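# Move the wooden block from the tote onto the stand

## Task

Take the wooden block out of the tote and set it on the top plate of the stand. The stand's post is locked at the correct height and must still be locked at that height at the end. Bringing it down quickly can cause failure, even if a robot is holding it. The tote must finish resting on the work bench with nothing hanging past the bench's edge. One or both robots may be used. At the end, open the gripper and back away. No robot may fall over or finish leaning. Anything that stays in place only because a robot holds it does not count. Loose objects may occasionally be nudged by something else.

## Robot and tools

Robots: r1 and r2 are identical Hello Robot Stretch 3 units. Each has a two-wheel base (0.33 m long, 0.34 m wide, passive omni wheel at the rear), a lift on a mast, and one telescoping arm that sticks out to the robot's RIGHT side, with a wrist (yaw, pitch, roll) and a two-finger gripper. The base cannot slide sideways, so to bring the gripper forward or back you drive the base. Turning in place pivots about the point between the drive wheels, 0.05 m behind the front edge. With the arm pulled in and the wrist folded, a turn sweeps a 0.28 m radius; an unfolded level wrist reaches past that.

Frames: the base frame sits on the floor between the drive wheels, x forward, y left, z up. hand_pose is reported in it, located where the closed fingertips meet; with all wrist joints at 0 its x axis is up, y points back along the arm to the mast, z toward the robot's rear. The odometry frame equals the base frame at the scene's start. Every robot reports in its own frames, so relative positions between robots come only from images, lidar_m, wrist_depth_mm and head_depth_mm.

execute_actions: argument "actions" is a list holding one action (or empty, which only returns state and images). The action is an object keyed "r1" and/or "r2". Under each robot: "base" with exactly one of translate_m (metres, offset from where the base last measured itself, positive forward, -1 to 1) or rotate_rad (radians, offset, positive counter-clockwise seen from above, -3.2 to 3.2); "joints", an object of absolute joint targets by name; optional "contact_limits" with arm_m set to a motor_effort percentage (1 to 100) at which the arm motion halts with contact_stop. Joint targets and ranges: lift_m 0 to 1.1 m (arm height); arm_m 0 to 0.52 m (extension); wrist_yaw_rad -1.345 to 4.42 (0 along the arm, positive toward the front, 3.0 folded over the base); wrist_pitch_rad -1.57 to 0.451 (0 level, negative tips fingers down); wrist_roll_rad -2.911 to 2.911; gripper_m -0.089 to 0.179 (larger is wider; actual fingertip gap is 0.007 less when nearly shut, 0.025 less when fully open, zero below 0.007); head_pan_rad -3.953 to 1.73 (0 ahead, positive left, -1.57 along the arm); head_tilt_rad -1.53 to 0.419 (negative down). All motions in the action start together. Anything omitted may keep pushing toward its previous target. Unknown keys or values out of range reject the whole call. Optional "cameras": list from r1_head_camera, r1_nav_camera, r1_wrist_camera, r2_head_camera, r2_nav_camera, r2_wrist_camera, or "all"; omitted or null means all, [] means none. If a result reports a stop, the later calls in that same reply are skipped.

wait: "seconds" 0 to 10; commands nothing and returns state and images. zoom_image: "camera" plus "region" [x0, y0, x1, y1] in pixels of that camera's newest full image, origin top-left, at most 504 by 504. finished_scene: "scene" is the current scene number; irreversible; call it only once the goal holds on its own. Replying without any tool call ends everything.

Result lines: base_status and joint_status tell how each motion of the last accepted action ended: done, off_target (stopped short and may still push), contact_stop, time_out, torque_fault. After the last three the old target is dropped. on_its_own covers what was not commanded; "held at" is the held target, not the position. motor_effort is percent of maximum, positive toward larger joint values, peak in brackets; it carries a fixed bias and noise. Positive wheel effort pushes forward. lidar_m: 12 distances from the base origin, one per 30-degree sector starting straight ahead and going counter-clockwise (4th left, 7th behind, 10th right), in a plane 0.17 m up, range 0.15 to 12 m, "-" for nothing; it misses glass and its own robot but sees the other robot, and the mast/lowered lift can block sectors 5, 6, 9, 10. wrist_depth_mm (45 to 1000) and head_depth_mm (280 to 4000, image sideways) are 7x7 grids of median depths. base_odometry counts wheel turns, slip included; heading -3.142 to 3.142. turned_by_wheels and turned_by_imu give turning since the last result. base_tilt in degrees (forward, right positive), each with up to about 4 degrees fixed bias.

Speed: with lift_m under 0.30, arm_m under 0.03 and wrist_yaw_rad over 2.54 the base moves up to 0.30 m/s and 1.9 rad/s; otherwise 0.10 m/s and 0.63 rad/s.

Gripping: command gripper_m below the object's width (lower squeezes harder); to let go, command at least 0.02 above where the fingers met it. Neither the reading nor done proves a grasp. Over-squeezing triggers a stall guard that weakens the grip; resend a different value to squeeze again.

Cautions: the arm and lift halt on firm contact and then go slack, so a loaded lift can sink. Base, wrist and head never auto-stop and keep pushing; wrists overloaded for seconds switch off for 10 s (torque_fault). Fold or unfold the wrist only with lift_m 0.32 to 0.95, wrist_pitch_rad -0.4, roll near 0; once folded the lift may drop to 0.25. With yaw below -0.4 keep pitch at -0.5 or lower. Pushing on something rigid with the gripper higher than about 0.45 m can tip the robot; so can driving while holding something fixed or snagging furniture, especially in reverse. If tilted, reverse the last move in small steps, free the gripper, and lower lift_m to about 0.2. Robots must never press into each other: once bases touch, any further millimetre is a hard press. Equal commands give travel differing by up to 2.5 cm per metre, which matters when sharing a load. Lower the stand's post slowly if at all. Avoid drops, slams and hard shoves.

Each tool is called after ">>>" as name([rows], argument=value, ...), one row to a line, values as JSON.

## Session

>>> execute_actions(actions=[], cameras=["r1_nav_camera","r2_nav_camera"])

Scene clock: 0.00 s.
r1.base_odometry: x=+0.000 y=+0.000 heading=+0.000 (m, m, rad; r1's odometry frame)
r1.turned_by_wheels: +0.000 (rad since the last result)
r1.turned_by_imu: +0.000 (rad since the last result)
r1.base_tilt: forward=+0.9 right=-0.4 (deg)
r1.lidar_m: 3.91 1.13 1.85 5.22 2.17 1.12 0.92 0.91 1.01 1.58 3.64 2.00
r1.head_depth_mm: 1905 2460 - - - 3981 2553 / 1905 2615 - - - - 2555 / 1882 2767 - - - 3994 2589 / 1862 2725 - - - - 2592 / 1861 2740 - - - 3909 2605 / 1845 2707 3926 3905 3888 3798 2601 / 1858 2682 3731 3686 3679 3649 2612
r1.base_status: not commanded
r1.joint_positions: lift_m=+0.481 arm_m=+0.000 wrist_yaw_rad=+2.898 wrist_pitch_rad=-0.431 wrist_roll_rad=-0.004 gripper_m=+0.037 head_pan_rad=-0.001 head_tilt_rad=+0.013
r1.joint_status: not commanded
r1.motor_effort: left_wheel=-1 right_wheel=+0 lift_m=+18 arm_m=+0 wrist_yaw_rad=-1 wrist_pitch_rad=+5 wrist_roll_rad=+0 gripper_m=+0 head_pan_rad=+1 head_tilt_rad=+2 (%)
r1.hand_pose: x=+0.0325 y=+0.0712 z=+0.4905 quat_wxyz=(+0.234, +0.702, +0.067, +0.669) (m; r1's base frame)
r1.wrist_depth_mm: - - - - - - - / - - - - - - - / - - - - - - - / - - - - - - - / 900 - 990 920 928 921 872 / 781 - - 753 789 743 758 / 652 663 616 641 640 634 640
r2.base_odometry: x=+0.000 y=+0.000 heading=+0.000 (m, m, rad; r2's odometry frame)
r2.turned_by_wheels: +0.000 (rad since the last result)
r2.turned_by_imu: +0.000 (rad since the last result)
r2.base_tilt: forward=+0.7 right=-0.4 (deg)
r2.lidar_m: 1.77 5.52 1.06 0.70 0.64 0.65 0.81 1.69 3.21 4.00 4.06 1.47
r2.head_depth_mm: 2049 3086 - - - 1780 2265 / 2073 3123 - - - 2744 2254 / 2094 3149 - - 2627 3097 2058 / 2126 3241 - - - 2904 2122 / 2129 3213 - - - 3175 2176 / 2135 3338 - - - 3168 2194 / 2146 3310 - - - 3159 2176
r2.base_status: not commanded
r2.joint_positions: lift_m=+0.504 arm_m=+0.001 wrist_yaw_rad=+2.790 wrist_pitch_rad=-0.507 wrist_roll_rad=+0.016 gripper_m=+0.037 head_pan_rad=-0.002 head_tilt_rad=-0.005
r2.joint_status: not commanded
r2.motor_effort: left_wheel=+1 right_wheel=-1 lift_m=+21 arm_m=+0 wrist_yaw_rad=+1 wrist_pitch_rad=+5 wrist_roll_rad=+0 gripper_m=+0 head_pan_rad=-1 head_tilt_rad=+2 (%)
r2.hand_pose: x=+0.0519 y=+0.0534 z=+0.4972 quat_wxyz=(+0.295, +0.710, +0.053, +0.637) (m; r2's base frame)
r2.wrist_depth_mm: 587 673 887 - - - - / - 718 945 - - - - / - 793 995 - - - - / - 854 965 981 960 950 947 / 660 846 848 824 833 821 809 / 692 - - 710 - 715 693 / 651 647 644 633 629 619 627
pictures: r1_nav_camera (sideways: a quarter turn counterclockwise sets it upright), r2_nav_camera (sideways: a quarter turn counterclockwise sets it upright)
Images, in order (width x height): r1_nav_camera 672x504, r2_nav_camera 672x504.

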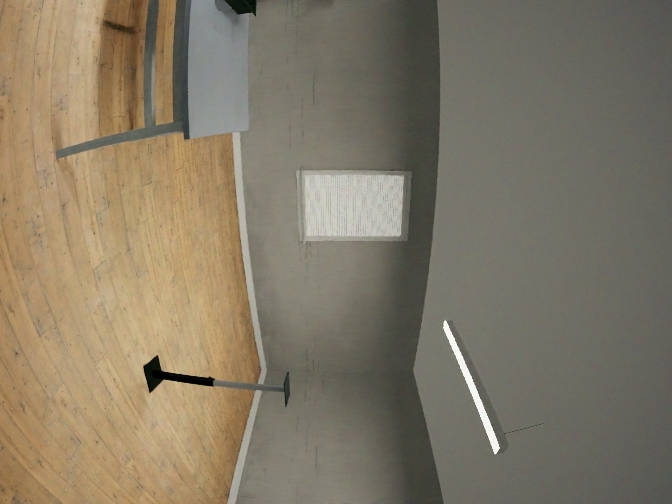

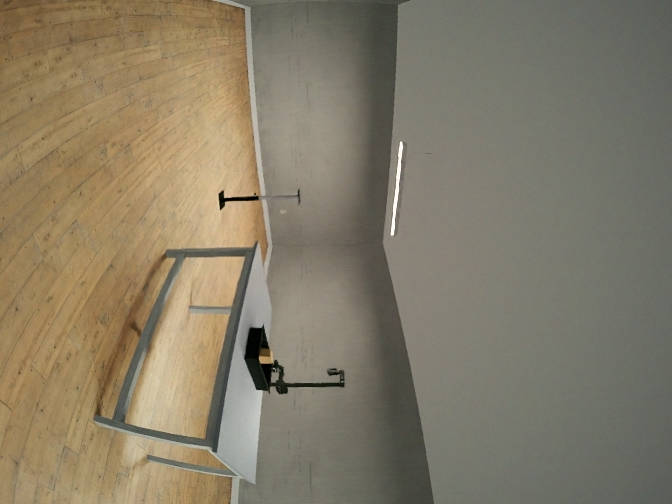

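>>> execute_actions([
  {"r1":{"base":{"rotate_rad":0.9},"joints":{"head_pan_rad":-0.3,"head_tilt_rad":-0.3,"lift_m":0.28}}},
], cameras=["r1_head_camera","r1_nav_camera"])

Scene clock: 6.73 s.
r1.base_odometry: x=+0.000 y=+0.000 heading=+0.900 (m, m, rad; r1's odometry frame)
r1.turned_by_wheels: +0.900 (rad since the last result)
r1.turned_by_imu: +0.908 (rad since the last result)
r1.base_tilt: forward=+0.8 right=-0.5 (deg)
r1.lidar_m: 1.86 1.85 3.41 1.28 0.94 0.91 0.95 1.31 3.63 2.01 4.00 1.13
r1.head_depth_mm: 3340 3509 3689 3841 2958 2105 1638 / 3413 3603 3774 3897 2814 2114 1638 / 3503 3637 3820 3947 1239 1965 1595 / 3575 3701 3853 - 1315 2029 1632 / 3611 3745 3936 - 1319 2072 1643 / 3678 3836 - 1796 1403 2099 1643 / 3735 3939 - 1817 1408 2123 1637
r1.base_status: done
r1.joint_positions: lift_m=+0.280 arm_m=+0.000 wrist_yaw_rad=+2.898 wrist_pitch_rad=-0.431 wrist_roll_rad=-0.004 gripper_m=+0.037 head_pan_rad=-0.293 head_tilt_rad=-0.296
r1.joint_status: all done
r1.motor_effort: left_wheel=-3(8) right_wheel=+2(6) lift_m=+12(15) arm_m=+0(0) wrist_yaw_rad=+0(1) wrist_pitch_rad=+5(5) wrist_roll_rad=+0(0) gripper_m=+0(1) head_pan_rad=-2(17) head_tilt_rad=-3(27) (%)
r1.hand_pose: x=+0.0325 y=+0.0712 z=+0.2901 quat_wxyz=(+0.234, +0.702, +0.067, +0.669) (m; r1's base frame)
r1.wrist_depth_mm: - - - - - - - / - - - - - - - / - - - - - - - / 731 765 759 760 765 760 763 / 618 - 636 608 605 612 595 / 513 - - 506 524 500 506 / 458 - - 434 434 435 432
r2.base_odometry: x=+0.000 y=+0.000 heading=+0.000 (m, m, rad; r2's odometry frame)
r2.turned_by_wheels: +0.000 (rad since the last result)
r2.turned_by_imu: -0.001 (rad since the last result)
r2.base_tilt: forward=+0.6 right=-0.2 (deg)
r2.lidar_m: 1.76 5.55 1.06 0.70 0.64 0.65 0.81 1.68 3.20 4.01 4.07 1.47
r2.head_depth_mm: 2047 3116 - - - 1795 2266 / 2070 3165 - - - 2802 2262 / 2072 3158 - - 2618 3023 2055 / 2103 3175 - - - 2854 2143 / 2135 3263 - - - 3229 2200 / 2128 3283 - - - 3128 2181 / 2159 3316 - - - 3155 2161
r2.base_status: not commanded
r2.joint_positions: lift_m=+0.504 arm_m=+0.001 wrist_yaw_rad=+2.790 wrist_pitch_rad=-0.507 wrist_roll_rad=+0.016 gripper_m=+0.037 head_pan_rad=-0.002 head_tilt_rad=-0.005
r2.joint_status: not commanded
r2.motor_effort: left_wheel=+1(0) right_wheel=+0(1) lift_m=+21(20) arm_m=+0(0) wrist_yaw_rad=+0(1) wrist_pitch_rad=+6(4) wrist_roll_rad=+1(0) gripper_m=+0(0) head_pan_rad=+0(0) head_tilt_rad=+2(2) (%)
r2.hand_pose: x=+0.0519 y=+0.0534 z=+0.4972 quat_wxyz=(+0.295, +0.710, +0.053, +0.637) (m; r2's base frame)
r2.wrist_depth_mm: 588 684 875 - - - - / - 727 945 - - - - / - 771 997 - - - - / - 851 950 972 969 951 947 / 664 851 851 823 843 807 803 / 700 - - 710 - 713 710 / 654 638 636 638 638 624 628
pictures: r1_head_camera (sideways: a quarter turn clockwise sets it upright), r1_nav_camera (sideways: a quarter turn counterclockwise sets it upright)
Images, in order (width x height): r1_head_camera 896x504, r1_nav_camera 672x504.

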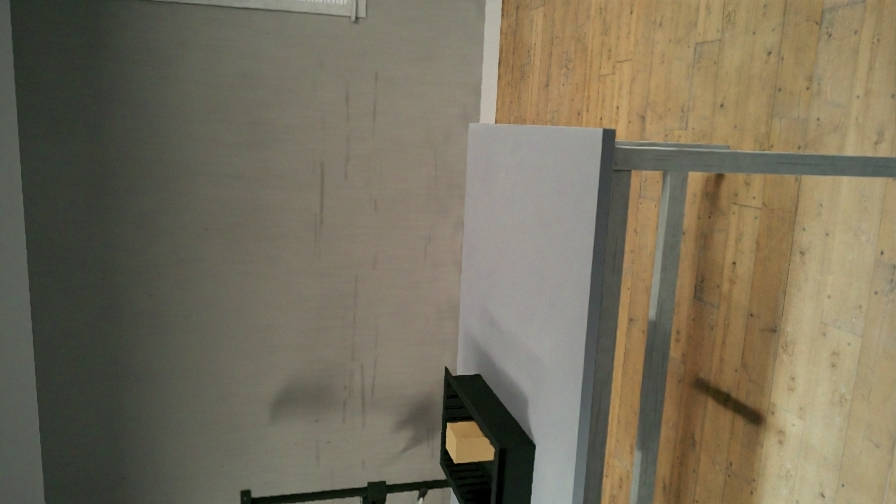

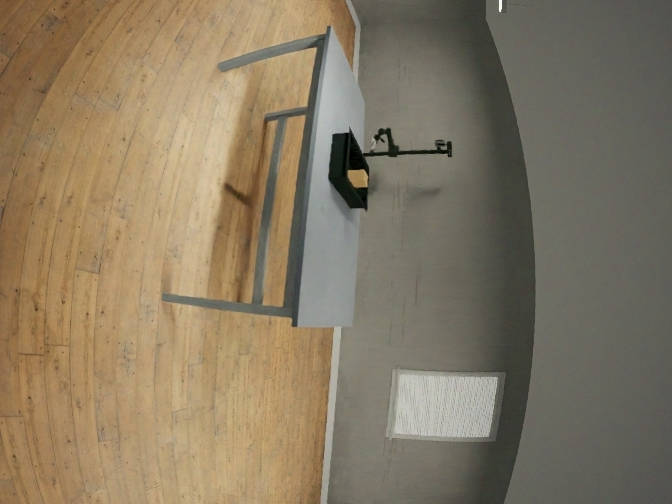

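>>> execute_actions([
  {"r1":{"base":{"rotate_rad":0.43}}},
], cameras=[])

>>> execute_actions([
  {"r1":{"base":{"translate_m":1.0}}},
], cameras=[])

>>> execute_actions([
  {"r1":{"base":{"translate_m":0.44}}},
], cameras=[])

>>> execute_actions([
  {"r1":{"base":{"rotate_rad":0.47},"joints":{"head_pan_rad":-1.57,"head_tilt_rad":-0.6}}},
], cameras=["r1_head_camera","r1_nav_camera"])

Scene clock: 21.63 s.
r1.base_odometry: x=+0.000 y=+0.000 heading=+1.330 (m, m, rad; r1's odometry frame)
r1.turned_by_wheels: +0.430 (rad since the last result)
r1.turned_by_imu: +0.432 (rad since the last result)
r1.base_tilt: forward=+0.8 right=-0.5 (deg)
r1.lidar_m: 1.85 5.19 1.42 0.97 0.91 0.93 1.20 2.70 3.70 2.00 1.13 1.81
r1.head_depth_mm: 3528 3692 3866 3875 1239 2026 1646 / 3707 3931 - 1817 1389 2084 1632 / 3989 - - 1820 1487 2122 1635 / - - - 2090 2385 2124 1641 / - - - 2086 2552 2131 1644 / - - - - 2824 2034 1633 / - - - - 2660 2048 1644
r1.base_status: done
r1.joint_positions: lift_m=+0.280 arm_m=+0.000 wrist_yaw_rad=+2.898 wrist_pitch_rad=-0.431 wrist_roll_rad=-0.004 gripper_m=+0.037 head_pan_rad=-0.293 head_tilt_rad=-0.296
r1.joint_status: not commanded
r1.motor_effort: left_wheel=-3(11) right_wheel=+2(8) lift_m=+12(12) arm_m=+0(1) wrist_yaw_rad=+0(0) wrist_pitch_rad=+5(5) wrist_roll_rad=+1(0) gripper_m=-1(1) head_pan_rad=-2(2) head_tilt_rad=-2(3) (%)
r1.hand_pose: x=+0.0325 y=+0.0712 z=+0.2901 quat_wxyz=(+0.234, +0.702, +0.067, +0.669) (m; r1's base frame)
r1.wrist_depth_mm: - 858 - - - - - / - 934 - - - - - / - 941 - - - - - / 734 762 771 779 783 752 760 / 623 - 626 615 619 603 616 / 506 - - 506 535 509 508 / 447 - - 433 433 435 430
r2.base_odometry: x=+0.000 y=+0.000 heading=+0.000 (m, m, rad; r2's odometry frame)
r2.turned_by_wheels: +0.000 (rad since the last result)
r2.turned_by_imu: +0.000 (rad since the last result)
r2.base_tilt: forward=+0.6 right=-0.2 (deg)
r2.lidar_m: 1.76 5.55 1.06 0.70 0.64 0.65 0.81 1.68 3.21 4.00 4.08 1.47
r2.head_depth_mm: 2053 3091 - - - 1781 2269 / 2082 3147 - - - 2739 2240 / 2087 3173 - - 2609 3057 2050 / 2099 3248 - - - 2829 2141 / 2109 3269 - - - 3168 2238 / 2120 3322 - - - 3176 2174 / 2156 3342 - - - 3117 2159
r2.base_status: not commanded
r2.joint_positions: lift_m=+0.504 arm_m=+0.001 wrist_yaw_rad=+2.790 wrist_pitch_rad=-0.507 wrist_roll_rad=+0.016 gripper_m=+0.037 head_pan_rad=-0.002 head_tilt_rad=-0.005
r2.joint_status: not commanded
r2.motor_effort: left_wheel=+1(1) right_wheel=-1(1) lift_m=+20(20) arm_m=+0(0) wrist_yaw_rad=+0(1) wrist_pitch_rad=+5(4) wrist_roll_rad=+0(0) gripper_m=+0(0) head_pan_rad=+0(1) head_tilt_rad=+2(2) (%)
r2.hand_pose: x=+0.0519 y=+0.0534 z=+0.4972 quat_wxyz=(+0.295, +0.710, +0.053, +0.637) (m; r2's base frame)
r2.wrist_depth_mm: 590 684 885 - - - - / - 716 954 - - - - / - 774 - - - - - / - 845 957 973 971 966 954 / 655 844 843 830 857 818 800 / 699 - - 716 - 705 707 / 652 642 639 635 629 622 624
pictures: none
No camera images: the call's "cameras" was empty. Leave "cameras" out to get every camera's image.

Scene clock: 26.73 s.
r1.base_odometry: x=+0.239 y=+0.971 heading=+1.330 (m, m, rad; r1's odometry frame)
r1.turned_by_wheels: +0.000 (rad since the last result)
r1.turned_by_imu: +0.002 (rad since the last result)
r1.base_tilt: forward=+0.8 right=-0.5 (deg)
r1.lidar_m: 0.85 4.36 2.27 1.58 1.48 1.51 1.96 4.43 0.93 1.28 1.21 1.23
r1.head_depth_mm: 3018 3131 3261 3432 1231 879 680 / 3202 3377 3498 3647 1228 877 679 / 3433 3559 3730 3862 1230 877 730 / 3621 3800 - - 1232 882 1487 / 3833 - - - 2971 879 1591 / - - - - 2971 921 990 / - - - - 3002 2123 1645
r1.base_status: done
r1.joint_positions: lift_m=+0.280 arm_m=+0.000 wrist_yaw_rad=+2.898 wrist_pitch_rad=-0.431 wrist_roll_rad=-0.004 gripper_m=+0.037 head_pan_rad=-0.293 head_tilt_rad=-0.297
r1.joint_status: not commanded
r1.motor_effort: left_wheel=-3(9) right_wheel=+2(8) lift_m=+12(12) arm_m=+0(0) wrist_yaw_rad=+0(0) wrist_pitch_rad=+5(5) wrist_roll_rad=+1(0) gripper_m=+0(2) head_pan_rad=-2(3) head_tilt_rad=-2(3) (%)
r1.hand_pose: x=+0.0325 y=+0.0712 z=+0.2901 quat_wxyz=(+0.234, +0.702, +0.067, +0.669) (m; r1's base frame)
r1.wrist_depth_mm: - - - - - - - / - - - - - - - / - - - - - - - / 741 767 763 767 766 763 756 / 608 - 646 614 608 619 615 / 509 - - 508 530 502 504 / 450 - - 441 431 431 433
r2.base_odometry: x=+0.000 y=+0.000 heading=+0.000 (m, m, rad; r2's odometry frame)
r2.turned_by_wheels: +0.000 (rad since the last result)
r2.turned_by_imu: -0.001 (rad since the last result)
r2.base_tilt: forward=+0.6 right=-0.3 (deg)
r2.lidar_m: 1.77 5.53 1.06 0.70 0.64 0.65 0.81 1.68 3.20 4.01 4.08 1.47
r2.head_depth_mm: 2065 3077 - - - 1782 2250 / 2047 3137 - - - 2732 2258 / 2089 3140 - - 2621 3070 2050 / 2090 3180 - - - 2845 2134 / 2132 3300 - - - 3209 2214 / 2132 3307 - - - 3164 2192 / 2153 3301 - - - 3116 2167
r2.base_status: not commanded
r2.joint_positions: lift_m=+0.504 arm_m=+0.001 wrist_yaw_rad=+2.790 wrist_pitch_rad=-0.507 wrist_roll_rad=+0.016 gripper_m=+0.037 head_pan_rad=-0.002 head_tilt_rad=-0.005
r2.joint_status: not commanded
r2.motor_effort: left_wheel=+1(1) right_wheel=-1(1) lift_m=+21(20) arm_m=+0(0) wrist_yaw_rad=+0(1) wrist_pitch_rad=+5(4) wrist_roll_rad=+0(0) gripper_m=-1(1) head_pan_rad=+0(1) head_tilt_rad=+2(2) (%)
r2.hand_pose: x=+0.0519 y=+0.0534 z=+0.4972 quat_wxyz=(+0.295, +0.710, +0.053, +0.637) (m; r2's base frame)
r2.wrist_depth_mm: 580 687 882 - - - - / - 720 952 - - - - / - 771 - - - - - / - 855 946 971 972 968 931 / 647 840 858 825 847 811 811 / 700 - - 714 - 713 700 / 649 642 643 629 632 628 628
pictures: none
No camera images: the call's "cameras" was empty. Leave "cameras" out to get every camera's image.

Scene clock: 29.93 s.
r1.base_odometry: x=+0.344 y=+1.398 heading=+1.330 (m, m, rad; r1's odometry frame)
r1.turned_by_wheels: +0.000 (rad since the last result)
r1.turned_by_imu: +0.001 (rad since the last result)
r1.base_tilt: forward=+0.9 right=-0.5 (deg)
r1.lidar_m: 0.42 3.99 2.68 1.81 1.73 1.77 2.29 4.82 1.15 1.02 0.96 0.44
r1.head_depth_mm: 2784 2889 3021 3076 2637 876 679 / 2960 3082 3228 3376 2757 878 678 / 3145 3286 3478 3615 2977 2123 681 / 3334 3544 3674 3927 2995 2120 1584 / 3582 3783 3970 - 2982 2118 1644 / 3830 - - - 3010 2114 1633 / - - - - 2989 2129 1636
r1.base_status: done
r1.joint_positions: lift_m=+0.280 arm_m=+0.000 wrist_yaw_rad=+2.898 wrist_pitch_rad=-0.431 wrist_roll_rad=-0.004 gripper_m=+0.037 head_pan_rad=-0.293 head_tilt_rad=-0.297
r1.joint_status: not commanded
r1.motor_effort: left_wheel=-3(7) right_wheel=+2(8) lift_m=+13(13) arm_m=+0(0) wrist_yaw_rad=+0(0) wrist_pitch_rad=+5(6) wrist_roll_rad=+0(0) gripper_m=-1(1) head_pan_rad=-2(2) head_tilt_rad=-2(3) (%)
r1.hand_pose: x=+0.0325 y=+0.0712 z=+0.2901 quat_wxyz=(+0.234, +0.702, +0.067, +0.669) (m; r1's base frame)
r1.wrist_depth_mm: - - - - - - - / - - - - - - - / - - - - - - - / 739 767 766 749 756 744 769 / 615 - 631 598 595 605 618 / 506 - - 506 522 505 507 / 448 - - 437 424 426 426
r2.base_odometry: x=+0.000 y=+0.000 heading=+0.000 (m, m, rad; r2's odometry frame)
r2.turned_by_wheels: +0.000 (rad since the last result)
r2.turned_by_imu: +0.000 (rad since the last result)
r2.base_tilt: forward=+0.8 right=-0.2 (deg)
r2.lidar_m: 1.77 5.55 1.06 0.70 0.64 0.65 0.81 1.68 3.19 4.00 4.07 1.47
r2.head_depth_mm: 2045 3087 - - - 1793 2284 / 2063 3110 - - - 2733 2261 / 2073 3204 - - 2617 3069 2058 / 2091 3262 - - - 2869 2131 / 2110 3254 - - - 3214 2171 / 2139 3318 - - - 3123 2171 / 2146 3352 - - - 3098 2174
r2.base_status: not commanded
r2.joint_positions: lift_m=+0.504 arm_m=+0.001 wrist_yaw_rad=+2.790 wrist_pitch_rad=-0.507 wrist_roll_rad=+0.016 gripper_m=+0.037 head_pan_rad=-0.002 head_tilt_rad=-0.005
r2.joint_status: not commanded
r2.motor_effort: left_wheel=+0(1) right_wheel=-1(1) lift_m=+21(20) arm_m=+0(1) wrist_yaw_rad=+0(1) wrist_pitch_rad=+5(5) wrist_roll_rad=+1(1) gripper_m=+0(1) head_pan_rad=+0(0) head_tilt_rad=+2(2) (%)
r2.hand_pose: x=+0.0519 y=+0.0534 z=+0.4972 quat_wxyz=(+0.295, +0.710, +0.053, +0.637) (m; r2's base frame)
r2.wrist_depth_mm: 584 683 883 - - - - / - 713 950 - - - - / - 768 - - - - - / - 838 937 963 966 947 936 / 646 849 839 829 845 812 794 / 701 - - 722 - 705 695 / 651 639 652 628 637 634 624
pictures: none
No camera images: the call's "cameras" was empty. Leave "cameras" out to get every camera's image.

Scene clock: 31.50 s.
r1.base_odometry: x=+0.344 y=+1.398 heading=+1.800 (m, m, rad; r1's odometry frame)
r1.turned_by_wheels: +0.470 (rad since the last result)
r1.turned_by_imu: +0.473 (rad since the last result)
r1.base_tilt: forward=+0.7 right=-0.6 (deg)
r1.lidar_m: 4.01 2.87 1.86 1.74 1.75 2.19 4.55 1.15 1.04 0.96 0.97 0.42
r1.head_depth_mm: 2822 3150 3323 965 707 632 544 / 2800 3078 3281 962 753 631 533 / 2742 3019 3224 1003 773 632 531 / 2714 2949 3171 1004 775 630 531 / 2622 2914 3143 1003 773 631 530 / 2594 2844 3095 1000 771 629 531 / 2553 2821 3040 997 772 627 530
r1.base_status: done
r1.joint_positions: lift_m=+0.280 arm_m=+0.000 wrist_yaw_rad=+2.898 wrist_pitch_rad=-0.431 wrist_roll_rad=-0.004 gripper_m=+0.037 head_pan_rad=-1.563 head_tilt_rad=-0.593
r1.joint_status: all done
r1.motor_effort: left_wheel=-2(10) right_wheel=+2(7) lift_m=+13(12) arm_m=+1(0) wrist_yaw_rad=+0(0) wrist_pitch_rad=+5(5) wrist_roll_rad=+0(0) gripper_m=-1(0) head_pan_rad=-2(27) head_tilt_rad=-5(29) (%)
r1.hand_pose: x=+0.0325 y=+0.0712 z=+0.2901 quat_wxyz=(+0.234, +0.702, +0.067, +0.669) (m; r1's base frame)
r1.wrist_depth_mm: - - - - - - - / - - - - - - - / - - - - - - - / 796 771 771 768 778 758 754 / 601 - 641 613 622 609 610 / 507 - - 495 518 500 505 / 442 - - 433 431 432 428
r2.base_odometry: x=+0.000 y=+0.000 heading=+0.000 (m, m, rad; r2's odometry frame)
r2.turned_by_wheels: +0.000 (rad since the last result)
r2.turned_by_imu: +0.000 (rad since the last result)
r2.base_tilt: forward=+0.6 right=-0.1 (deg)
r2.lidar_m: 1.76 5.54 1.06 0.70 0.64 0.65 0.81 1.68 3.19 4.03 4.07 1.47
r2.head_depth_mm: 2047 3081 - - - 1802 2276 / 2071 3147 - - - 2742 2234 / 2076 3175 - - 2600 3043 2064 / 2105 3210 - - - 2817 2142 / 2122 3266 - - - 3166 2205 / 2138 3293 - - - 3168 2186 / 2158 3348 - - - 3093 2166
r2.base_status: not commanded
r2.joint_positions: lift_m=+0.504 arm_m=+0.001 wrist_yaw_rad=+2.790 wrist_pitch_rad=-0.507 wrist_roll_rad=+0.016 gripper_m=+0.037 head_pan_rad=-0.002 head_tilt_rad=-0.005
r2.joint_status: not commanded
r2.motor_effort: left_wheel=+1(0) right_wheel=-1(1) lift_m=+21(20) arm_m=+0(0) wrist_yaw_rad=+0(0) wrist_pitch_rad=+4(5) wrist_roll_rad=+0(0) gripper_m=+0(0) head_pan_rad=+1(1) head_tilt_rad=+2(2) (%)
r2.hand_pose: x=+0.0519 y=+0.0534 z=+0.4972 quat_wxyz=(+0.295, +0.710, +0.053, +0.637) (m; r2's base frame)
r2.wrist_depth_mm: 594 689 872 - - - - / - 715 942 - - - - / - 756 - - - - - / - 851 962 980 958 968 949 / 656 864 843 831 837 805 809 / 687 - - 719 - 714 706 / 647 637 640 636 637 632 621
pictures: r1_head_camera (sideways: a quarter turn clockwise sets it upright), r1_nav_camera (sideways: a quarter turn counterclockwise sets it upright)
Images, in order (width x height): r1_head_camera 896x504, r1_nav_camera 672x504.

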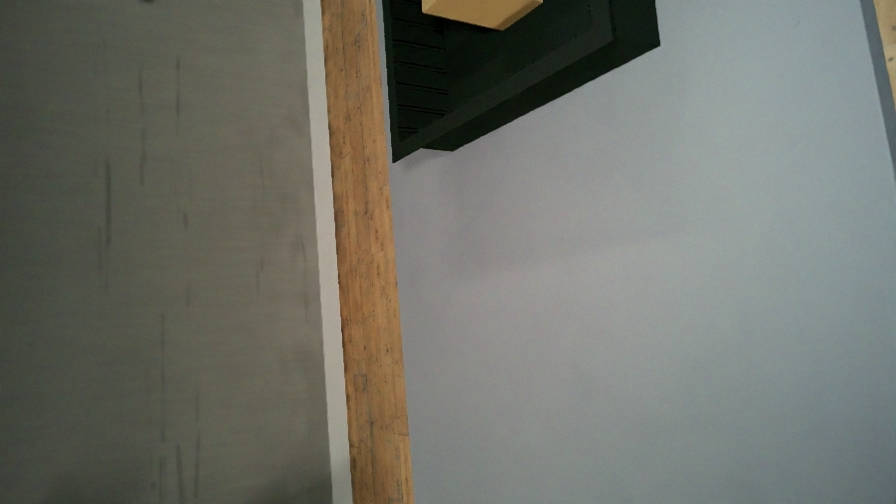

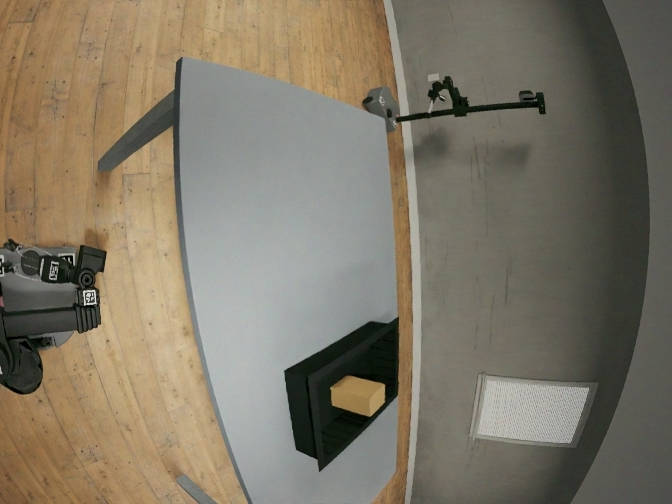

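>>> execute_actions([
  {"r1":{"base":{"translate_m":-0.35}}},
], cameras=[])

>>> execute_actions([
  {"r1":{"joints":{"lift_m":0.93,"wrist_pitch_rad":-0.4,"head_tilt_rad":-0.8}}},
], cameras=[])

>>> execute_actions([
  {"r1":{"joints":{"wrist_yaw_rad":0,"gripper_m":0.01}}},
], cameras=["r1_head_camera","r1_wrist_camera"])

Scene clock: 41.77 s.
r1.base_odometry: x=+0.423 y=+1.057 heading=+1.799 (m, m, rad; r1's odometry frame)
r1.turned_by_wheels: +0.000 (rad since the last result)
r1.turned_by_imu: -0.002 (rad since the last result)
r1.base_tilt: forward=+0.8 right=-0.5 (deg)
r1.lidar_m: 4.33 2.80 1.84 1.69 1.70 2.12 4.40 0.84 1.10 1.00 1.01 0.72
r1.head_depth_mm: 2885 3180 3367 1006 778 632 1210 / 2852 3112 3313 1004 777 632 1217 / 2782 3076 3327 965 680 630 571 / 2731 3037 3264 921 771 631 557 / 2695 2942 3174 957 768 628 543 / 2649 2918 3078 940 704 628 541 / 2631 2854 3097 998 770 628 529
r1.base_status: done
r1.joint_positions: lift_m=+0.280 arm_m=+0.000 wrist_yaw_rad=+2.898 wrist_pitch_rad=-0.431 wrist_roll_rad=-0.004 gripper_m=+0.037 head_pan_rad=-1.563 head_tilt_rad=-0.593
r1.joint_status: not commanded
r1.motor_effort: left_wheel=-3(11) right_wheel=+2(5) lift_m=+12(12) arm_m=+0(1) wrist_yaw_rad=+0(1) wrist_pitch_rad=+5(5) wrist_roll_rad=+0(0) gripper_m=+0(1) head_pan_rad=-2(2) head_tilt_rad=-5(5) (%)
r1.hand_pose: x=+0.0325 y=+0.0712 z=+0.2901 quat_wxyz=(+0.234, +0.702, +0.067, +0.669) (m; r1's base frame)
r1.wrist_depth_mm: - - - - - - - / - - - - - - - / - - - - - - - / 749 772 782 749 762 767 760 / 613 - 632 603 632 610 604 / 514 - - 510 528 487 511 / 449 - - 428 430 432 427
r2.base_odometry: x=+0.000 y=+0.000 heading=+0.000 (m, m, rad; r2's odometry frame)
r2.turned_by_wheels: +0.000 (rad since the last result)
r2.turned_by_imu: -0.001 (rad since the last result)
r2.base_tilt: forward=+0.7 right=-0.4 (deg)
r2.lidar_m: 1.76 5.52 1.06 0.70 0.64 0.65 0.81 1.68 3.22 4.03 4.09 1.47
r2.head_depth_mm: 2046 3033 - - - 1780 2282 / 2065 3127 - - - 2735 2259 / 2082 3170 - - 2606 3040 2062 / 2078 3191 - - - 2854 2135 / 2118 3247 - - - 3184 2195 / 2121 3344 - - - 3139 2181 / 2136 3335 - - - 3089 2162
r2.base_status: not commanded
r2.joint_positions: lift_m=+0.504 arm_m=+0.001 wrist_yaw_rad=+2.790 wrist_pitch_rad=-0.507 wrist_roll_rad=+0.016 gripper_m=+0.037 head_pan_rad=-0.002 head_tilt_rad=-0.005
r2.joint_status: not commanded
r2.motor_effort: left_wheel=+1(0) right_wheel=+0(1) lift_m=+21(20) arm_m=+1(0) wrist_yaw_rad=+1(0) wrist_pitch_rad=+5(5) wrist_roll_rad=+0(0) gripper_m=+0(0) head_pan_rad=+0(0) head_tilt_rad=+2(2) (%)
r2.hand_pose: x=+0.0519 y=+0.0534 z=+0.4972 quat_wxyz=(+0.295, +0.710, +0.053, +0.637) (m; r2's base frame)
r2.wrist_depth_mm: 583 681 890 - - - - / - 715 946 - - - - / - 774 - - - - - / - 852 934 954 952 954 938 / 661 853 852 822 838 798 799 / 700 - - 712 - 705 711 / 648 636 636 630 631 630 627
pictures: none
No camera images: the call's "cameras" was empty. Leave "cameras" out to get every camera's image.

Scene clock: 48.50 s.
r1.base_odometry: x=+0.423 y=+1.057 heading=+1.799 (m, m, rad; r1's odometry frame)
r1.turned_by_wheels: +0.000 (rad since the last result)
r1.turned_by_imu: -0.001 (rad since the last result)
r1.base_tilt: forward=+0.8 right=-0.5 (deg)
r1.lidar_m: 4.34 2.81 1.83 1.69 1.70 2.13 4.46 0.84 1.10 1.00 1.01 0.72
r1.head_depth_mm: 3009 3145 962 795 - - 1193 / 2938 3140 958 790 - 1281 1185 / 2866 3090 893 707 - - - / 2834 3031 857 700 677 - - / 2797 2986 909 686 683 - 1184 / 2715 2954 879 679 651 - 1177 / 2699 2902 940 755 635 581 1176
r1.base_status: not commanded
r1.joint_positions: lift_m=+0.930 arm_m=+0.000 wrist_yaw_rad=+2.898 wrist_pitch_rad=-0.420 wrist_roll_rad=-0.004 gripper_m=+0.037 head_pan_rad=-1.563 head_tilt_rad=-0.790
r1.joint_status: all done
r1.motor_effort: left_wheel=-2(3) right_wheel=+2(2) lift_m=+23(23) arm_m=-1(0) wrist_yaw_rad=+0(0) wrist_pitch_rad=+8(9) wrist_roll_rad=+0(0) gripper_m=+0(0) head_pan_rad=-2(3) head_tilt_rad=-6(23) (%)
r1.hand_pose: x=+0.0329 y=+0.0726 z=+0.9419 quat_wxyz=(+0.231, +0.703, +0.063, +0.670) (m; r1's base frame)
r1.wrist_depth_mm: - - - - - - - / - - - - - - - / - - - - - - - / - - - - - - - / - - - - - - - / - - - - - - - / - - - - - - -
r2.base_odometry: x=+0.000 y=+0.000 heading=+0.000 (m, m, rad; r2's odometry frame)
r2.turned_by_wheels: +0.000 (rad since the last result)
r2.turned_by_imu: -0.001 (rad since the last result)
r2.base_tilt: forward=+0.6 right=-0.2 (deg)
r2.lidar_m: 1.76 5.53 1.06 0.70 0.64 0.65 0.81 1.68 3.20 4.01 4.07 1.47
r2.head_depth_mm: 2048 3090 - - - 1787 2272 / 2051 3157 - - - 2733 2256 / 2071 3149 - - 2621 3075 2059 / 2112 3211 - - - 2830 2142 / 2097 3250 - - - 3206 2211 / 2163 3269 - - - 3171 2178 / 2174 3328 - - - 3111 2188
r2.base_status: not commanded
r2.joint_positions: lift_m=+0.504 arm_m=+0.001 wrist_yaw_rad=+2.790 wrist_pitch_rad=-0.507 wrist_roll_rad=+0.016 gripper_m=+0.037 head_pan_rad=-0.002 head_tilt_rad=-0.005
r2.joint_status: not commanded
r2.motor_effort: left_wheel=+1(1) right_wheel=+0(1) lift_m=+20(20) arm_m=+0(0) wrist_yaw_rad=+1(0) wrist_pitch_rad=+5(5) wrist_roll_rad=+0(1) gripper_m=+0(1) head_pan_rad=+0(2) head_tilt_rad=+2(2) (%)
r2.hand_pose: x=+0.0519 y=+0.0534 z=+0.4972 quat_wxyz=(+0.295, +0.710, +0.053, +0.637) (m; r2's base frame)
r2.wrist_depth_mm: 582 698 876 - - - - / - 722 943 - - - - / - 775 994 - - - - / - 846 943 976 955 957 928 / 654 849 844 837 844 823 800 / 701 - - 714 - 716 703 / 656 641 642 641 633 631 628
pictures: none
No camera images: the call's "cameras" was empty. Leave "cameras" out to get every camera's image.

Scene clock: 50.97 s.
r1.base_odometry: x=+0.423 y=+1.057 heading=+1.799 (m, m, rad; r1's odometry frame)
r1.turned_by_wheels: +0.000 (rad since the last result)
r1.turned_by_imu: +0.000 (rad since the last result)
r1.base_tilt: forward=+0.7 right=-0.6 (deg)
r1.lidar_m: 4.35 2.80 1.84 1.69 1.70 2.12 4.43 0.84 1.09 1.01 1.01 0.72
r1.head_depth_mm: 2992 3148 962 794 - - - / 2918 3153 959 789 - - - / 2874 3076 893 714 - - - / 2830 3009 859 806 - - 1141 / 2768 2975 911 686 637 1273 1180 / 2737 2964 879 679 637 581 1181 / 2680 2909 942 757 634 581 1176
r1.base_status: not commanded
r1.joint_positions: lift_m=+0.930 arm_m=+0.000 wrist_yaw_rad=+0.002 wrist_pitch_rad=-0.420 wrist_roll_rad=-0.004 gripper_m=+0.010 head_pan_rad=-1.563 head_tilt_rad=-0.790
r1.joint_status: all done
r1.motor_effort: left_wheel=-3(3) right_wheel=+2(2) lift_m=+23(23) arm_m=+0(0) wrist_yaw_rad=-4(4) wrist_pitch_rad=+8(8) wrist_roll_rad=+0(0) gripper_m=+0(80) head_pan_rad=-1(2) head_tilt_rad=-7(7) (%)
r1.hand_pose: x=-0.0210 y=-0.3691 z=+0.9419 quat_wxyz=(+0.693, +0.149, -0.690, -0.147) (m; r1's base frame)
r1.wrist_depth_mm: - - - - - - - / - - - - - - - / 769 777 654 536 780 789 841 / 572 567 528 494 535 563 566 / 447 416 333 468 416 453 444 / 375 375 350 - 371 369 375 / 319 319 322 316 317 319 316
r2.base_odometry: x=+0.000 y=+0.000 heading=+0.000 (m, m, rad; r2's odometry frame)
r2.turned_by_wheels: +0.000 (rad since the last result)
r2.turned_by_imu: +0.000 (rad since the last result)
r2.base_tilt: forward=+0.7 right=-0.2 (deg)
r2.lidar_m: 1.76 5.55 1.06 0.70 0.64 0.65 0.81 1.68 3.21 4.00 4.08 1.47
r2.head_depth_mm: 2044 3078 - - - 1783 2257 / 2073 3127 - - - 2721 2242 / 2098 3184 - - 2632 3026 2053 / 2109 3273 - - - 2876 2131 / 2103 3300 - - - 3183 2190 / 2146 3308 - - - 3159 2163 / 2163 3314 - - - 3083 2148
r2.base_status: not commanded
r2.joint_positions: lift_m=+0.504 arm_m=+0.001 wrist_yaw_rad=+2.790 wrist_pitch_rad=-0.507 wrist_roll_rad=+0.016 gripper_m=+0.037 head_pan_rad=-0.002 head_tilt_rad=-0.005
r2.joint_status: not commanded
r2.motor_effort: left_wheel=+1(1) right_wheel=-1(1) lift_m=+20(20) arm_m=+0(0) wrist_yaw_rad=+1(0) wrist_pitch_rad=+5(5) wrist_roll_rad=+0(0) gripper_m=+0(1) head_pan_rad=+0(2) head_tilt_rad=+2(2) (%)
r2.hand_pose: x=+0.0519 y=+0.0534 z=+0.4972 quat_wxyz=(+0.295, +0.710, +0.053, +0.637) (m; r2's base frame)
r2.wrist_depth_mm: 588 679 874 - - - - / - 723 946 - - - - / - 772 - - - - - / - 848 962 971 967 945 951 / 655 854 846 821 839 815 800 / 702 - - 714 - 708 704 / 642 634 641 633 636 623 625
pictures: r1_head_camera (sideways: a quarter turn clockwise sets it upright), r1_wrist_camera
Images, in order (width x height): r1_head_camera 896x504, r1_wrist_camera 644x364.

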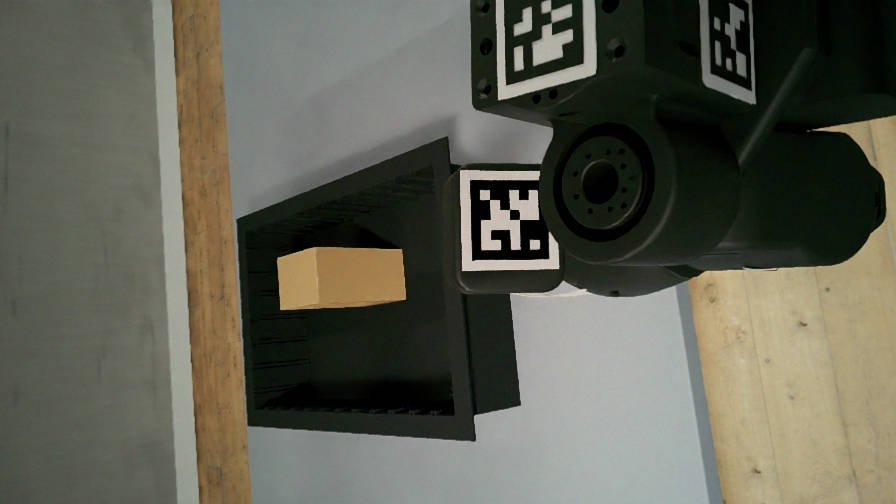

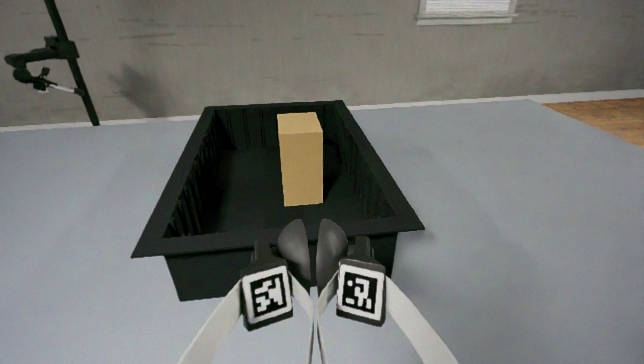

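>>> execute_actions([
  {"r1":{"joints":{"lift_m":1.0,"wrist_pitch_rad":-0.9}}},
], cameras=[])

>>> execute_actions([
  {"r1":{"joints":{"arm_m":0.38}}},
], cameras=[])

>>> execute_actions([
  {"r1":{"joints":{"lift_m":0.92}}},
], cameras=["r1_wrist_camera"])

Scene clock: 59.23 s.
r1.base_odometry: x=+0.423 y=+1.057 heading=+1.799 (m, m, rad; r1's odometry frame)
r1.turned_by_wheels: +0.000 (rad since the last result)
r1.turned_by_imu: -0.001 (rad since the last result)
r1.base_tilt: forward=+0.8 right=-0.7 (deg)
r1.lidar_m: 4.34 2.81 1.83 1.68 1.70 2.12 4.40 0.84 1.09 1.01 1.02 0.72
r1.head_depth_mm: 2999 3226 - - - - 1157 / 2939 3142 993 - - - 1170 / 2893 3103 989 - - - 1143 / 2812 3030 782 - - 1297 1158 / 2780 3003 909 686 636 1269 1182 / 2731 2970 878 680 636 582 1177 / 2713 2927 938 757 634 580 1176
r1.base_status: not commanded
r1.joint_positions: lift_m=+1.000 arm_m=+0.000 wrist_yaw_rad=+0.002 wrist_pitch_rad=-0.905 wrist_roll_rad=-0.004 gripper_m=+0.010 head_pan_rad=-1.563 head_tilt_rad=-0.790
r1.joint_status: all done
r1.motor_effort: left_wheel=-3(3) right_wheel=+2(2) lift_m=+23(23) arm_m=-1(1) wrist_yaw_rad=-3(3) wrist_pitch_rad=+2(8) wrist_roll_rad=+0(0) gripper_m=+0(1) head_pan_rad=-2(2) head_tilt_rad=-6(6) (%)
r1.hand_pose: x=-0.0213 y=-0.2843 z=+0.9221 quat_wxyz=(+0.638, +0.310, -0.634, -0.308) (m; r1's base frame)
r1.wrist_depth_mm: 508 497 510 495 511 530 530 / 437 429 357 366 448 462 459 / 399 403 392 397 417 415 420 / 364 363 368 372 373 372 378 / 330 333 340 347 345 356 712 / 307 311 320 - - - - / 983 959 988 960 951 981 970
r2.base_odometry: x=+0.000 y=+0.000 heading=+0.000 (m, m, rad; r2's odometry frame)
r2.turned_by_wheels: +0.000 (rad since the last result)
r2.turned_by_imu: +0.000 (rad since the last result)
r2.base_tilt: forward=+0.5 right=-0.1 (deg)
r2.lidar_m: 1.76 4.92 1.06 0.70 0.64 0.65 0.81 1.68 3.20 3.99 4.08 1.47
r2.head_depth_mm: 2049 3076 - - - 1784 2267 / 2063 3106 - - - 2754 2253 / 2093 3205 - - 2589 3038 2046 / 2112 3217 - - - 2846 2122 / 2123 3263 - - - 3187 2206 / 2130 3315 - - - 3124 2199 / 2171 3314 - - - 3102 2169
r2.base_status: not commanded
r2.joint_positions: lift_m=+0.504 arm_m=+0.001 wrist_yaw_rad=+2.790 wrist_pitch_rad=-0.507 wrist_roll_rad=+0.016 gripper_m=+0.037 head_pan_rad=-0.002 head_tilt_rad=-0.005
r2.joint_status: not commanded
r2.motor_effort: left_wheel=+1(0) right_wheel=-1(1) lift_m=+20(20) arm_m=+0(0) wrist_yaw_rad=+1(0) wrist_pitch_rad=+5(4) wrist_roll_rad=+0(1) gripper_m=-1(2) head_pan_rad=+0(0) head_tilt_rad=+2(2) (%)
r2.hand_pose: x=+0.0519 y=+0.0534 z=+0.4972 quat_wxyz=(+0.295, +0.710, +0.053, +0.637) (m; r2's base frame)
r2.wrist_depth_mm: 586 687 874 - - - - / - 728 958 - - - - / - 770 - - - - - / - 852 942 954 963 950 964 / 656 848 849 833 857 813 792 / 687 - - 715 - 709 709 / 654 643 636 636 632 625 627
pictures: none
No camera images: the call's "cameras" was empty. Leave "cameras" out to get every camera's image.

Scene clock: 63.23 s.
r1.base_odometry: x=+0.423 y=+1.057 heading=+1.799 (m, m, rad; r1's odometry frame)
r1.turned_by_wheels: +0.000 (rad since the last result)
r1.turned_by_imu: -0.001 (rad since the last result)
r1.base_tilt: forward=+0.8 right=-0.4 (deg)
r1.lidar_m: 4.33 2.80 1.84 1.69 1.70 2.13 4.44 0.84 1.10 1.01 1.02 0.72
r1.head_depth_mm: - 1163 959 772 644 1357 1193 / - 3115 960 769 641 1330 1185 / - 2980 889 706 640 1296 1187 / - - 787 699 637 1298 1182 / 2751 3012 908 683 637 1273 1176 / 2720 2937 876 681 637 582 1178 / 2671 2910 941 758 633 580 1171
r1.base_status: not commanded
r1.joint_positions: lift_m=+1.000 arm_m=+0.380 wrist_yaw_rad=+0.000 wrist_pitch_rad=-0.905 wrist_roll_rad=-0.004 gripper_m=+0.010 head_pan_rad=-1.563 head_tilt_rad=-0.790
r1.joint_status: all done
r1.motor_effort: left_wheel=-3(3) right_wheel=+2(2) lift_m=+23(23) arm_m=+6(8) wrist_yaw_rad=+0(3) wrist_pitch_rad=+3(2) wrist_roll_rad=+0(0) gripper_m=+0(1) head_pan_rad=-2(2) head_tilt_rad=-6(6) (%)
r1.hand_pose: x=-0.0215 y=-0.6638 z=+0.9220 quat_wxyz=(+0.637, +0.310, -0.634, -0.309) (m; r1's base frame)
r1.wrist_depth_mm: - - - 514 522 526 524 / 445 329 340 346 461 457 458 / 400 345 387 393 401 409 414 / 351 338 357 352 357 373 372 / 283 320 320 213 283 339 336 / 223 296 303 - 233 317 318 / 208 279 282 285 273 290 292
r2.base_odometry: x=+0.000 y=+0.000 heading=+0.000 (m, m, rad; r2's odometry frame)
r2.turned_by_wheels: +0.000 (rad since the last result)
r2.turned_by_imu: +0.000 (rad since the last result)
r2.base_tilt: forward=+0.7 right=-0.2 (deg)
r2.lidar_m: 1.76 5.55 1.06 0.70 0.64 0.65 0.81 1.68 3.20 4.00 4.08 1.47
r2.head_depth_mm: 2054 3100 - - 2097 1793 2285 / 2064 3127 - - - 2733 2243 / 2076 3206 - - 2593 3025 2050 / 2086 3195 - - - 2844 2133 / 2121 3230 - - - 3200 2198 / 2134 3263 - - - 3194 2189 / 2151 3355 - - - 3129 2166
r2.base_status: not commanded
r2.joint_positions: lift_m=+0.504 arm_m=+0.001 wrist_yaw_rad=+2.790 wrist_pitch_rad=-0.507 wrist_roll_rad=+0.016 gripper_m=+0.037 head_pan_rad=-0.002 head_tilt_rad=-0.005
r2.joint_status: not commanded
r2.motor_effort: left_wheel=+1(1) right_wheel=-1(1) lift_m=+21(20) arm_m=+0(0) wrist_yaw_rad=+1(0) wrist_pitch_rad=+4(5) wrist_roll_rad=+0(0) gripper_m=+0(1) head_pan_rad=+0(2) head_tilt_rad=+2(2) (%)
r2.hand_pose: x=+0.0519 y=+0.0534 z=+0.4972 quat_wxyz=(+0.295, +0.710, +0.053, +0.637) (m; r2's base frame)
r2.wrist_depth_mm: 590 683 879 - - - - / - 717 922 - - - - / - 774 - - - - - / - 858 948 960 984 954 934 / 648 851 837 828 850 804 809 / 698 - - 721 - 710 701 / 648 640 638 634 630 625 622
pictures: none
No camera images: the call's "cameras" was empty. Leave "cameras" out to get every camera's image.

Scene clock: 64.80 s.
r1.base_odometry: x=+0.423 y=+1.057 heading=+1.799 (m, m, rad; r1's odometry frame)
r1.turned_by_wheels: +0.000 (rad since the last result)
r1.turned_by_imu: +0.000 (rad since the last result)
r1.base_tilt: forward=+0.7 right=-0.5 (deg)
r1.lidar_m: 4.33 2.80 1.83 1.69 1.70 2.12 4.42 0.84 1.09 1.01 1.01 0.72
r1.head_depth_mm: 2887 - 928 769 643 1360 1184 / - 2991 956 768 641 1329 1190 / - 2858 892 706 640 1296 1186 / - - 802 703 639 1304 1183 / 2782 2967 911 696 637 1276 1182 / 2713 2949 877 679 635 581 1178 / 2686 2915 939 757 633 580 1173
r1.base_status: not commanded
r1.joint_positions: lift_m=+0.976 arm_m=+0.380 wrist_yaw_rad=+0.000 wrist_pitch_rad=-0.865 wrist_roll_rad=-0.004 gripper_m=+0.010 head_pan_rad=-1.563 head_tilt_rad=-0.791
r1.joint_status: lift_m contact_stop (moved -0.024 of -0.080)
r1.on_its_own: lift_m is slack since a contact_stop, until your next command for it (your +0.920 is given up)
r1.motor_effort: left_wheel=-2(4) right_wheel=+2(4) lift_m=+18(22) arm_m=+6(5) wrist_yaw_rad=-1(1) wrist_pitch_rad=-14(20) wrist_roll_rad=+0(0) gripper_m=-1(0) head_pan_rad=-1(2) head_tilt_rad=-6(6) (%)
r1.hand_pose: x=-0.0215 y=-0.6724 z=+0.9038 quat_wxyz=(+0.643, +0.297, -0.640, -0.296) (m; r1's base frame)
r1.wrist_depth_mm: - - - - 530 517 533 / 437 321 336 343 448 460 455 / 381 348 377 386 398 398 396 / 257 333 219 218 297 365 365 / 230 305 307 196 261 325 325 / 213 285 292 - 212 298 297 / 204 262 266 267 261 266 274
r2.base_odometry: x=+0.000 y=+0.000 heading=+0.000 (m, m, rad; r2's odometry frame)
r2.turned_by_wheels: +0.000 (rad since the last result)
r2.turned_by_imu: +0.000 (rad since the last result)
r2.base_tilt: forward=+0.6 right=-0.2 (deg)
r2.lidar_m: 1.77 5.54 1.06 0.70 0.64 0.65 0.81 1.69 3.20 4.01 4.09 1.47
r2.head_depth_mm: 2050 3081 - - 2098 1777 2272 / 2068 3126 - - - 2732 2244 / 2060 3162 - - 2611 3069 2070 / 2106 3197 - - - 2830 2133 / 2112 3296 - - - 3218 2201 / 2155 3354 - - - 3146 2210 / 2145 3353 - - - 3135 2177
r2.base_status: not commanded
r2.joint_positions: lift_m=+0.504 arm_m=+0.001 wrist_yaw_rad=+2.790 wrist_pitch_rad=-0.507 wrist_roll_rad=+0.016 gripper_m=+0.037 head_pan_rad=-0.002 head_tilt_rad=-0.005
r2.joint_status: not commanded
r2.motor_effort: left_wheel=+0(1) right_wheel=-1(1) lift_m=+20(20) arm_m=+0(1) wrist_yaw_rad=+1(0) wrist_pitch_rad=+4(4) wrist_roll_rad=+0(0) gripper_m=-1(0) head_pan_rad=+0(1) head_tilt_rad=+1(2) (%)
r2.hand_pose: x=+0.0519 y=+0.0534 z=+0.4972 quat_wxyz=(+0.295, +0.710, +0.053, +0.637) (m; r2's base frame)
r2.wrist_depth_mm: 585 690 892 - - - - / - 731 955 - - - - / - 775 - - - - - / - 852 955 975 983 941 929 / 655 843 850 841 827 823 796 / 689 - - 720 - 710 705 / 653 637 642 636 625 624 625
pictures: r1_wrist_camera
Images, in order (width x height): r1_wrist_camera 644x364.

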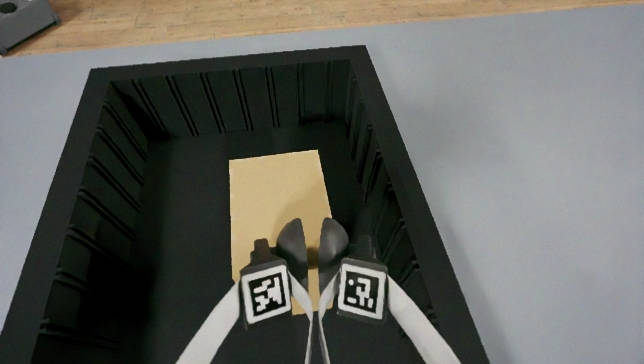

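>>> execute_actions([
  {"r1":{"base":{"translate_m":0.02},"joints":{"lift_m":1.0,"gripper_m":0.13,"arm_m":0.4}}},
], cameras=[])

>>> execute_actions([
  {"r1":{"joints":{"lift_m":0.9}}},
], cameras=["r1_wrist_camera"])

Scene clock: 72.00 s.
r1.base_odometry: x=+0.419 y=+1.077 heading=+1.799 (m, m, rad; r1's odometry frame)
r1.turned_by_wheels: +0.000 (rad since the last result)
r1.turned_by_imu: -0.001 (rad since the last result)
r1.base_tilt: forward=+0.8 right=-0.5 (deg)
r1.lidar_m: 4.32 2.81 1.84 1.69 1.70 2.13 4.41 0.85 1.09 1.00 1.01 0.70
r1.head_depth_mm: - 1159 962 769 644 1329 1192 / - 3128 957 747 641 1331 1186 / - 3146 861 705 640 1300 1180 / - - 781 704 638 1299 1180 / 2781 2980 919 693 636 1269 1176 / 2710 2930 875 686 635 580 1178 / 2673 2908 941 757 633 580 1172
r1.base_status: done
r1.joint_positions: lift_m=+1.000 arm_m=+0.400 wrist_yaw_rad=-0.001 wrist_pitch_rad=-0.904 wrist_roll_rad=-0.004 gripper_m=+0.130 head_pan_rad=-1.563 head_tilt_rad=-0.791
r1.joint_status: all done
r1.motor_effort: left_wheel=-2(3) right_wheel=+1(7) lift_m=+23(24) arm_m=+6(6) wrist_yaw_rad=+1(2) wrist_pitch_rad=+2(14) wrist_roll_rad=+0(0) gripper_m=+0(82) head_pan_rad=-2(2) head_tilt_rad=-5(6) (%)
r1.hand_pose: x=-0.0217 y=-0.6840 z=+0.9221 quat_wxyz=(+0.637, +0.309, -0.635, -0.309) (m; r1's base frame)
r1.wrist_depth_mm: - - - - 523 516 533 / 446 442 330 347 453 462 465 / 393 335 379 390 396 415 419 / 360 301 361 352 313 373 380 / 327 266 331 207 294 338 341 / 299 - 304 193 295 318 310 / 278 274 284 280 281 247 291
r2.base_odometry: x=+0.000 y=+0.000 heading=+0.000 (m, m, rad; r2's odometry frame)
r2.turned_by_wheels: +0.000 (rad since the last result)
r2.turned_by_imu: +0.000 (rad since the last result)
r2.base_tilt: forward=+0.6 right=-0.3 (deg)
r2.lidar_m: 1.76 5.53 1.06 0.70 0.64 0.65 0.81 1.68 3.19 4.00 4.09 1.47
r2.head_depth_mm: 2067 3121 - - 2149 1788 2294 / 2068 3146 - - - 2740 2248 / 2083 3179 - - 2629 3070 2074 / 2126 3153 - - - 2845 2128 / 2122 3237 - - - 3191 2189 / 2126 3313 - - - 3133 2197 / 2167 3381 - - - 3153 2185
r2.base_status: not commanded
r2.joint_positions: lift_m=+0.504 arm_m=+0.001 wrist_yaw_rad=+2.790 wrist_pitch_rad=-0.507 wrist_roll_rad=+0.016 gripper_m=+0.037 head_pan_rad=-0.002 head_tilt_rad=-0.005
r2.joint_status: not commanded
r2.motor_effort: left_wheel=+1(1) right_wheel=-1(1) lift_m=+20(20) arm_m=+0(0) wrist_yaw_rad=+1(1) wrist_pitch_rad=+4(5) wrist_roll_rad=+1(0) gripper_m=+0(0) head_pan_rad=+0(1) head_tilt_rad=+2(2) (%)
r2.hand_pose: x=+0.0519 y=+0.0534 z=+0.4972 quat_wxyz=(+0.295, +0.710, +0.053, +0.637) (m; r2's base frame)
r2.wrist_depth_mm: 599 676 881 - - - - / - 731 947 - - - - / - 777 985 - - - - / - 837 956 959 948 975 948 / 662 837 844 820 834 811 808 / 695 - - 711 - 699 704 / 646 644 641 627 632 633 626
pictures: none
No camera images: the call's "cameras" was empty. Leave "cameras" out to get every camera's image.

Scene clock: 74.80 s.
r1.base_odometry: x=+0.419 y=+1.077 heading=+1.799 (m, m, rad; r1's odometry frame)
r1.turned_by_wheels: +0.000 (rad since the last result)
r1.turned_by_imu: +0.000 (rad since the last result)
r1.base_tilt: forward=+0.8 right=-0.5 (deg)
r1.lidar_m: 4.32 2.81 1.83 1.69 1.71 2.12 4.42 0.86 1.09 1.00 1.01 0.70
r1.head_depth_mm: 2980 3178 - - 615 1329 1189 / 2907 - 938 744 641 1330 1190 / 2859 - 811 707 639 1299 1182 / 2800 - 801 704 638 1297 1182 / 2784 2981 933 694 637 1271 1180 / 2739 2932 878 718 635 581 1177 / 2697 2918 937 756 633 577 1171
r1.base_status: not commanded
r1.joint_positions: lift_m=+0.900 arm_m=+0.400 wrist_yaw_rad=-0.001 wrist_pitch_rad=-0.906 wrist_roll_rad=-0.005 gripper_m=+0.130 head_pan_rad=-1.563 head_tilt_rad=-0.791
r1.joint_status: all done
r1.motor_effort: left_wheel=-2(6) right_wheel=+1(3) lift_m=+12(21) arm_m=+5(6) wrist_yaw_rad=+0(1) wrist_pitch_rad=+3(3) wrist_roll_rad=+1(1) gripper_m=+0(0) head_pan_rad=-1(2) head_tilt_rad=-6(4) (%)
r1.hand_pose: x=-0.0217 y=-0.6838 z=+0.8225 quat_wxyz=(+0.637, +0.310, -0.634, -0.309) (m; r1's base frame)
r1.wrist_depth_mm: 216 261 275 290 230 358 366 / 209 290 291 137 213 309 319 / 207 266 263 123 201 176 284 / 199 247 240 111 116 159 257 / 194 229 223 118 205 150 232 / 186 - 208 186 208 140 131 / 172 190 194 194 195 177 121
r2.base_odometry: x=+0.000 y=+0.000 heading=+0.000 (m, m, rad; r2's odometry frame)
r2.turned_by_wheels: +0.000 (rad since the last result)
r2.turned_by_imu: +0.000 (rad since the last result)
r2.base_tilt: forward=+0.7 right=-0.1 (deg)
r2.lidar_m: 1.76 5.54 1.06 0.69 0.64 0.65 0.82 1.68 3.21 4.00 4.09 1.47
r2.head_depth_mm: 2060 3116 - - 2135 1779 2269 / 2059 3139 - - - 2717 2267 / 2081 3122 - - 2600 3067 2037 / 2098 3184 - - - 2859 2131 / 2123 3271 - - - 3149 2220 / 2134 3281 - - - 3173 2196 / 2154 3356 - - - 3106 2165
r2.base_status: not commanded
r2.joint_positions: lift_m=+0.504 arm_m=+0.001 wrist_yaw_rad=+2.790 wrist_pitch_rad=-0.507 wrist_roll_rad=+0.016 gripper_m=+0.037 head_pan_rad=-0.002 head_tilt_rad=-0.005
r2.joint_status: not commanded
r2.motor_effort: left_wheel=+1(1) right_wheel=-1(1) lift_m=+21(20) arm_m=+0(0) wrist_yaw_rad=+0(0) wrist_pitch_rad=+4(5) wrist_roll_rad=+1(0) gripper_m=+0(0) head_pan_rad=+0(1) head_tilt_rad=+2(2) (%)
r2.hand_pose: x=+0.0519 y=+0.0534 z=+0.4972 quat_wxyz=(+0.295, +0.710, +0.053, +0.637) (m; r2's base frame)
r2.wrist_depth_mm: 585 682 885 - - - - / - 728 959 - - - - / - 769 - - - - - / - 841 962 959 957 951 937 / 657 854 841 830 865 815 795 / 699 - - 708 - 718 707 / 636 630 641 645 634 617 625
pictures: r1_wrist_camera
Images, in order (width x height): r1_wrist_camera 644x364.

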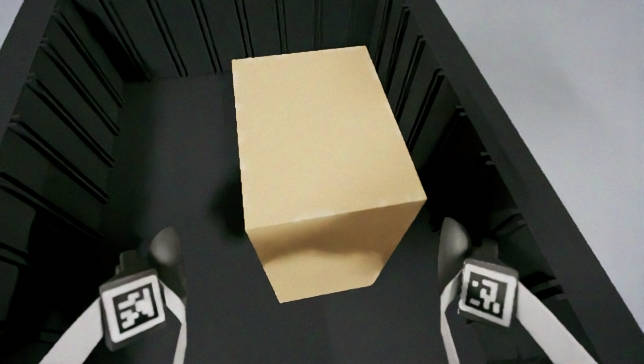

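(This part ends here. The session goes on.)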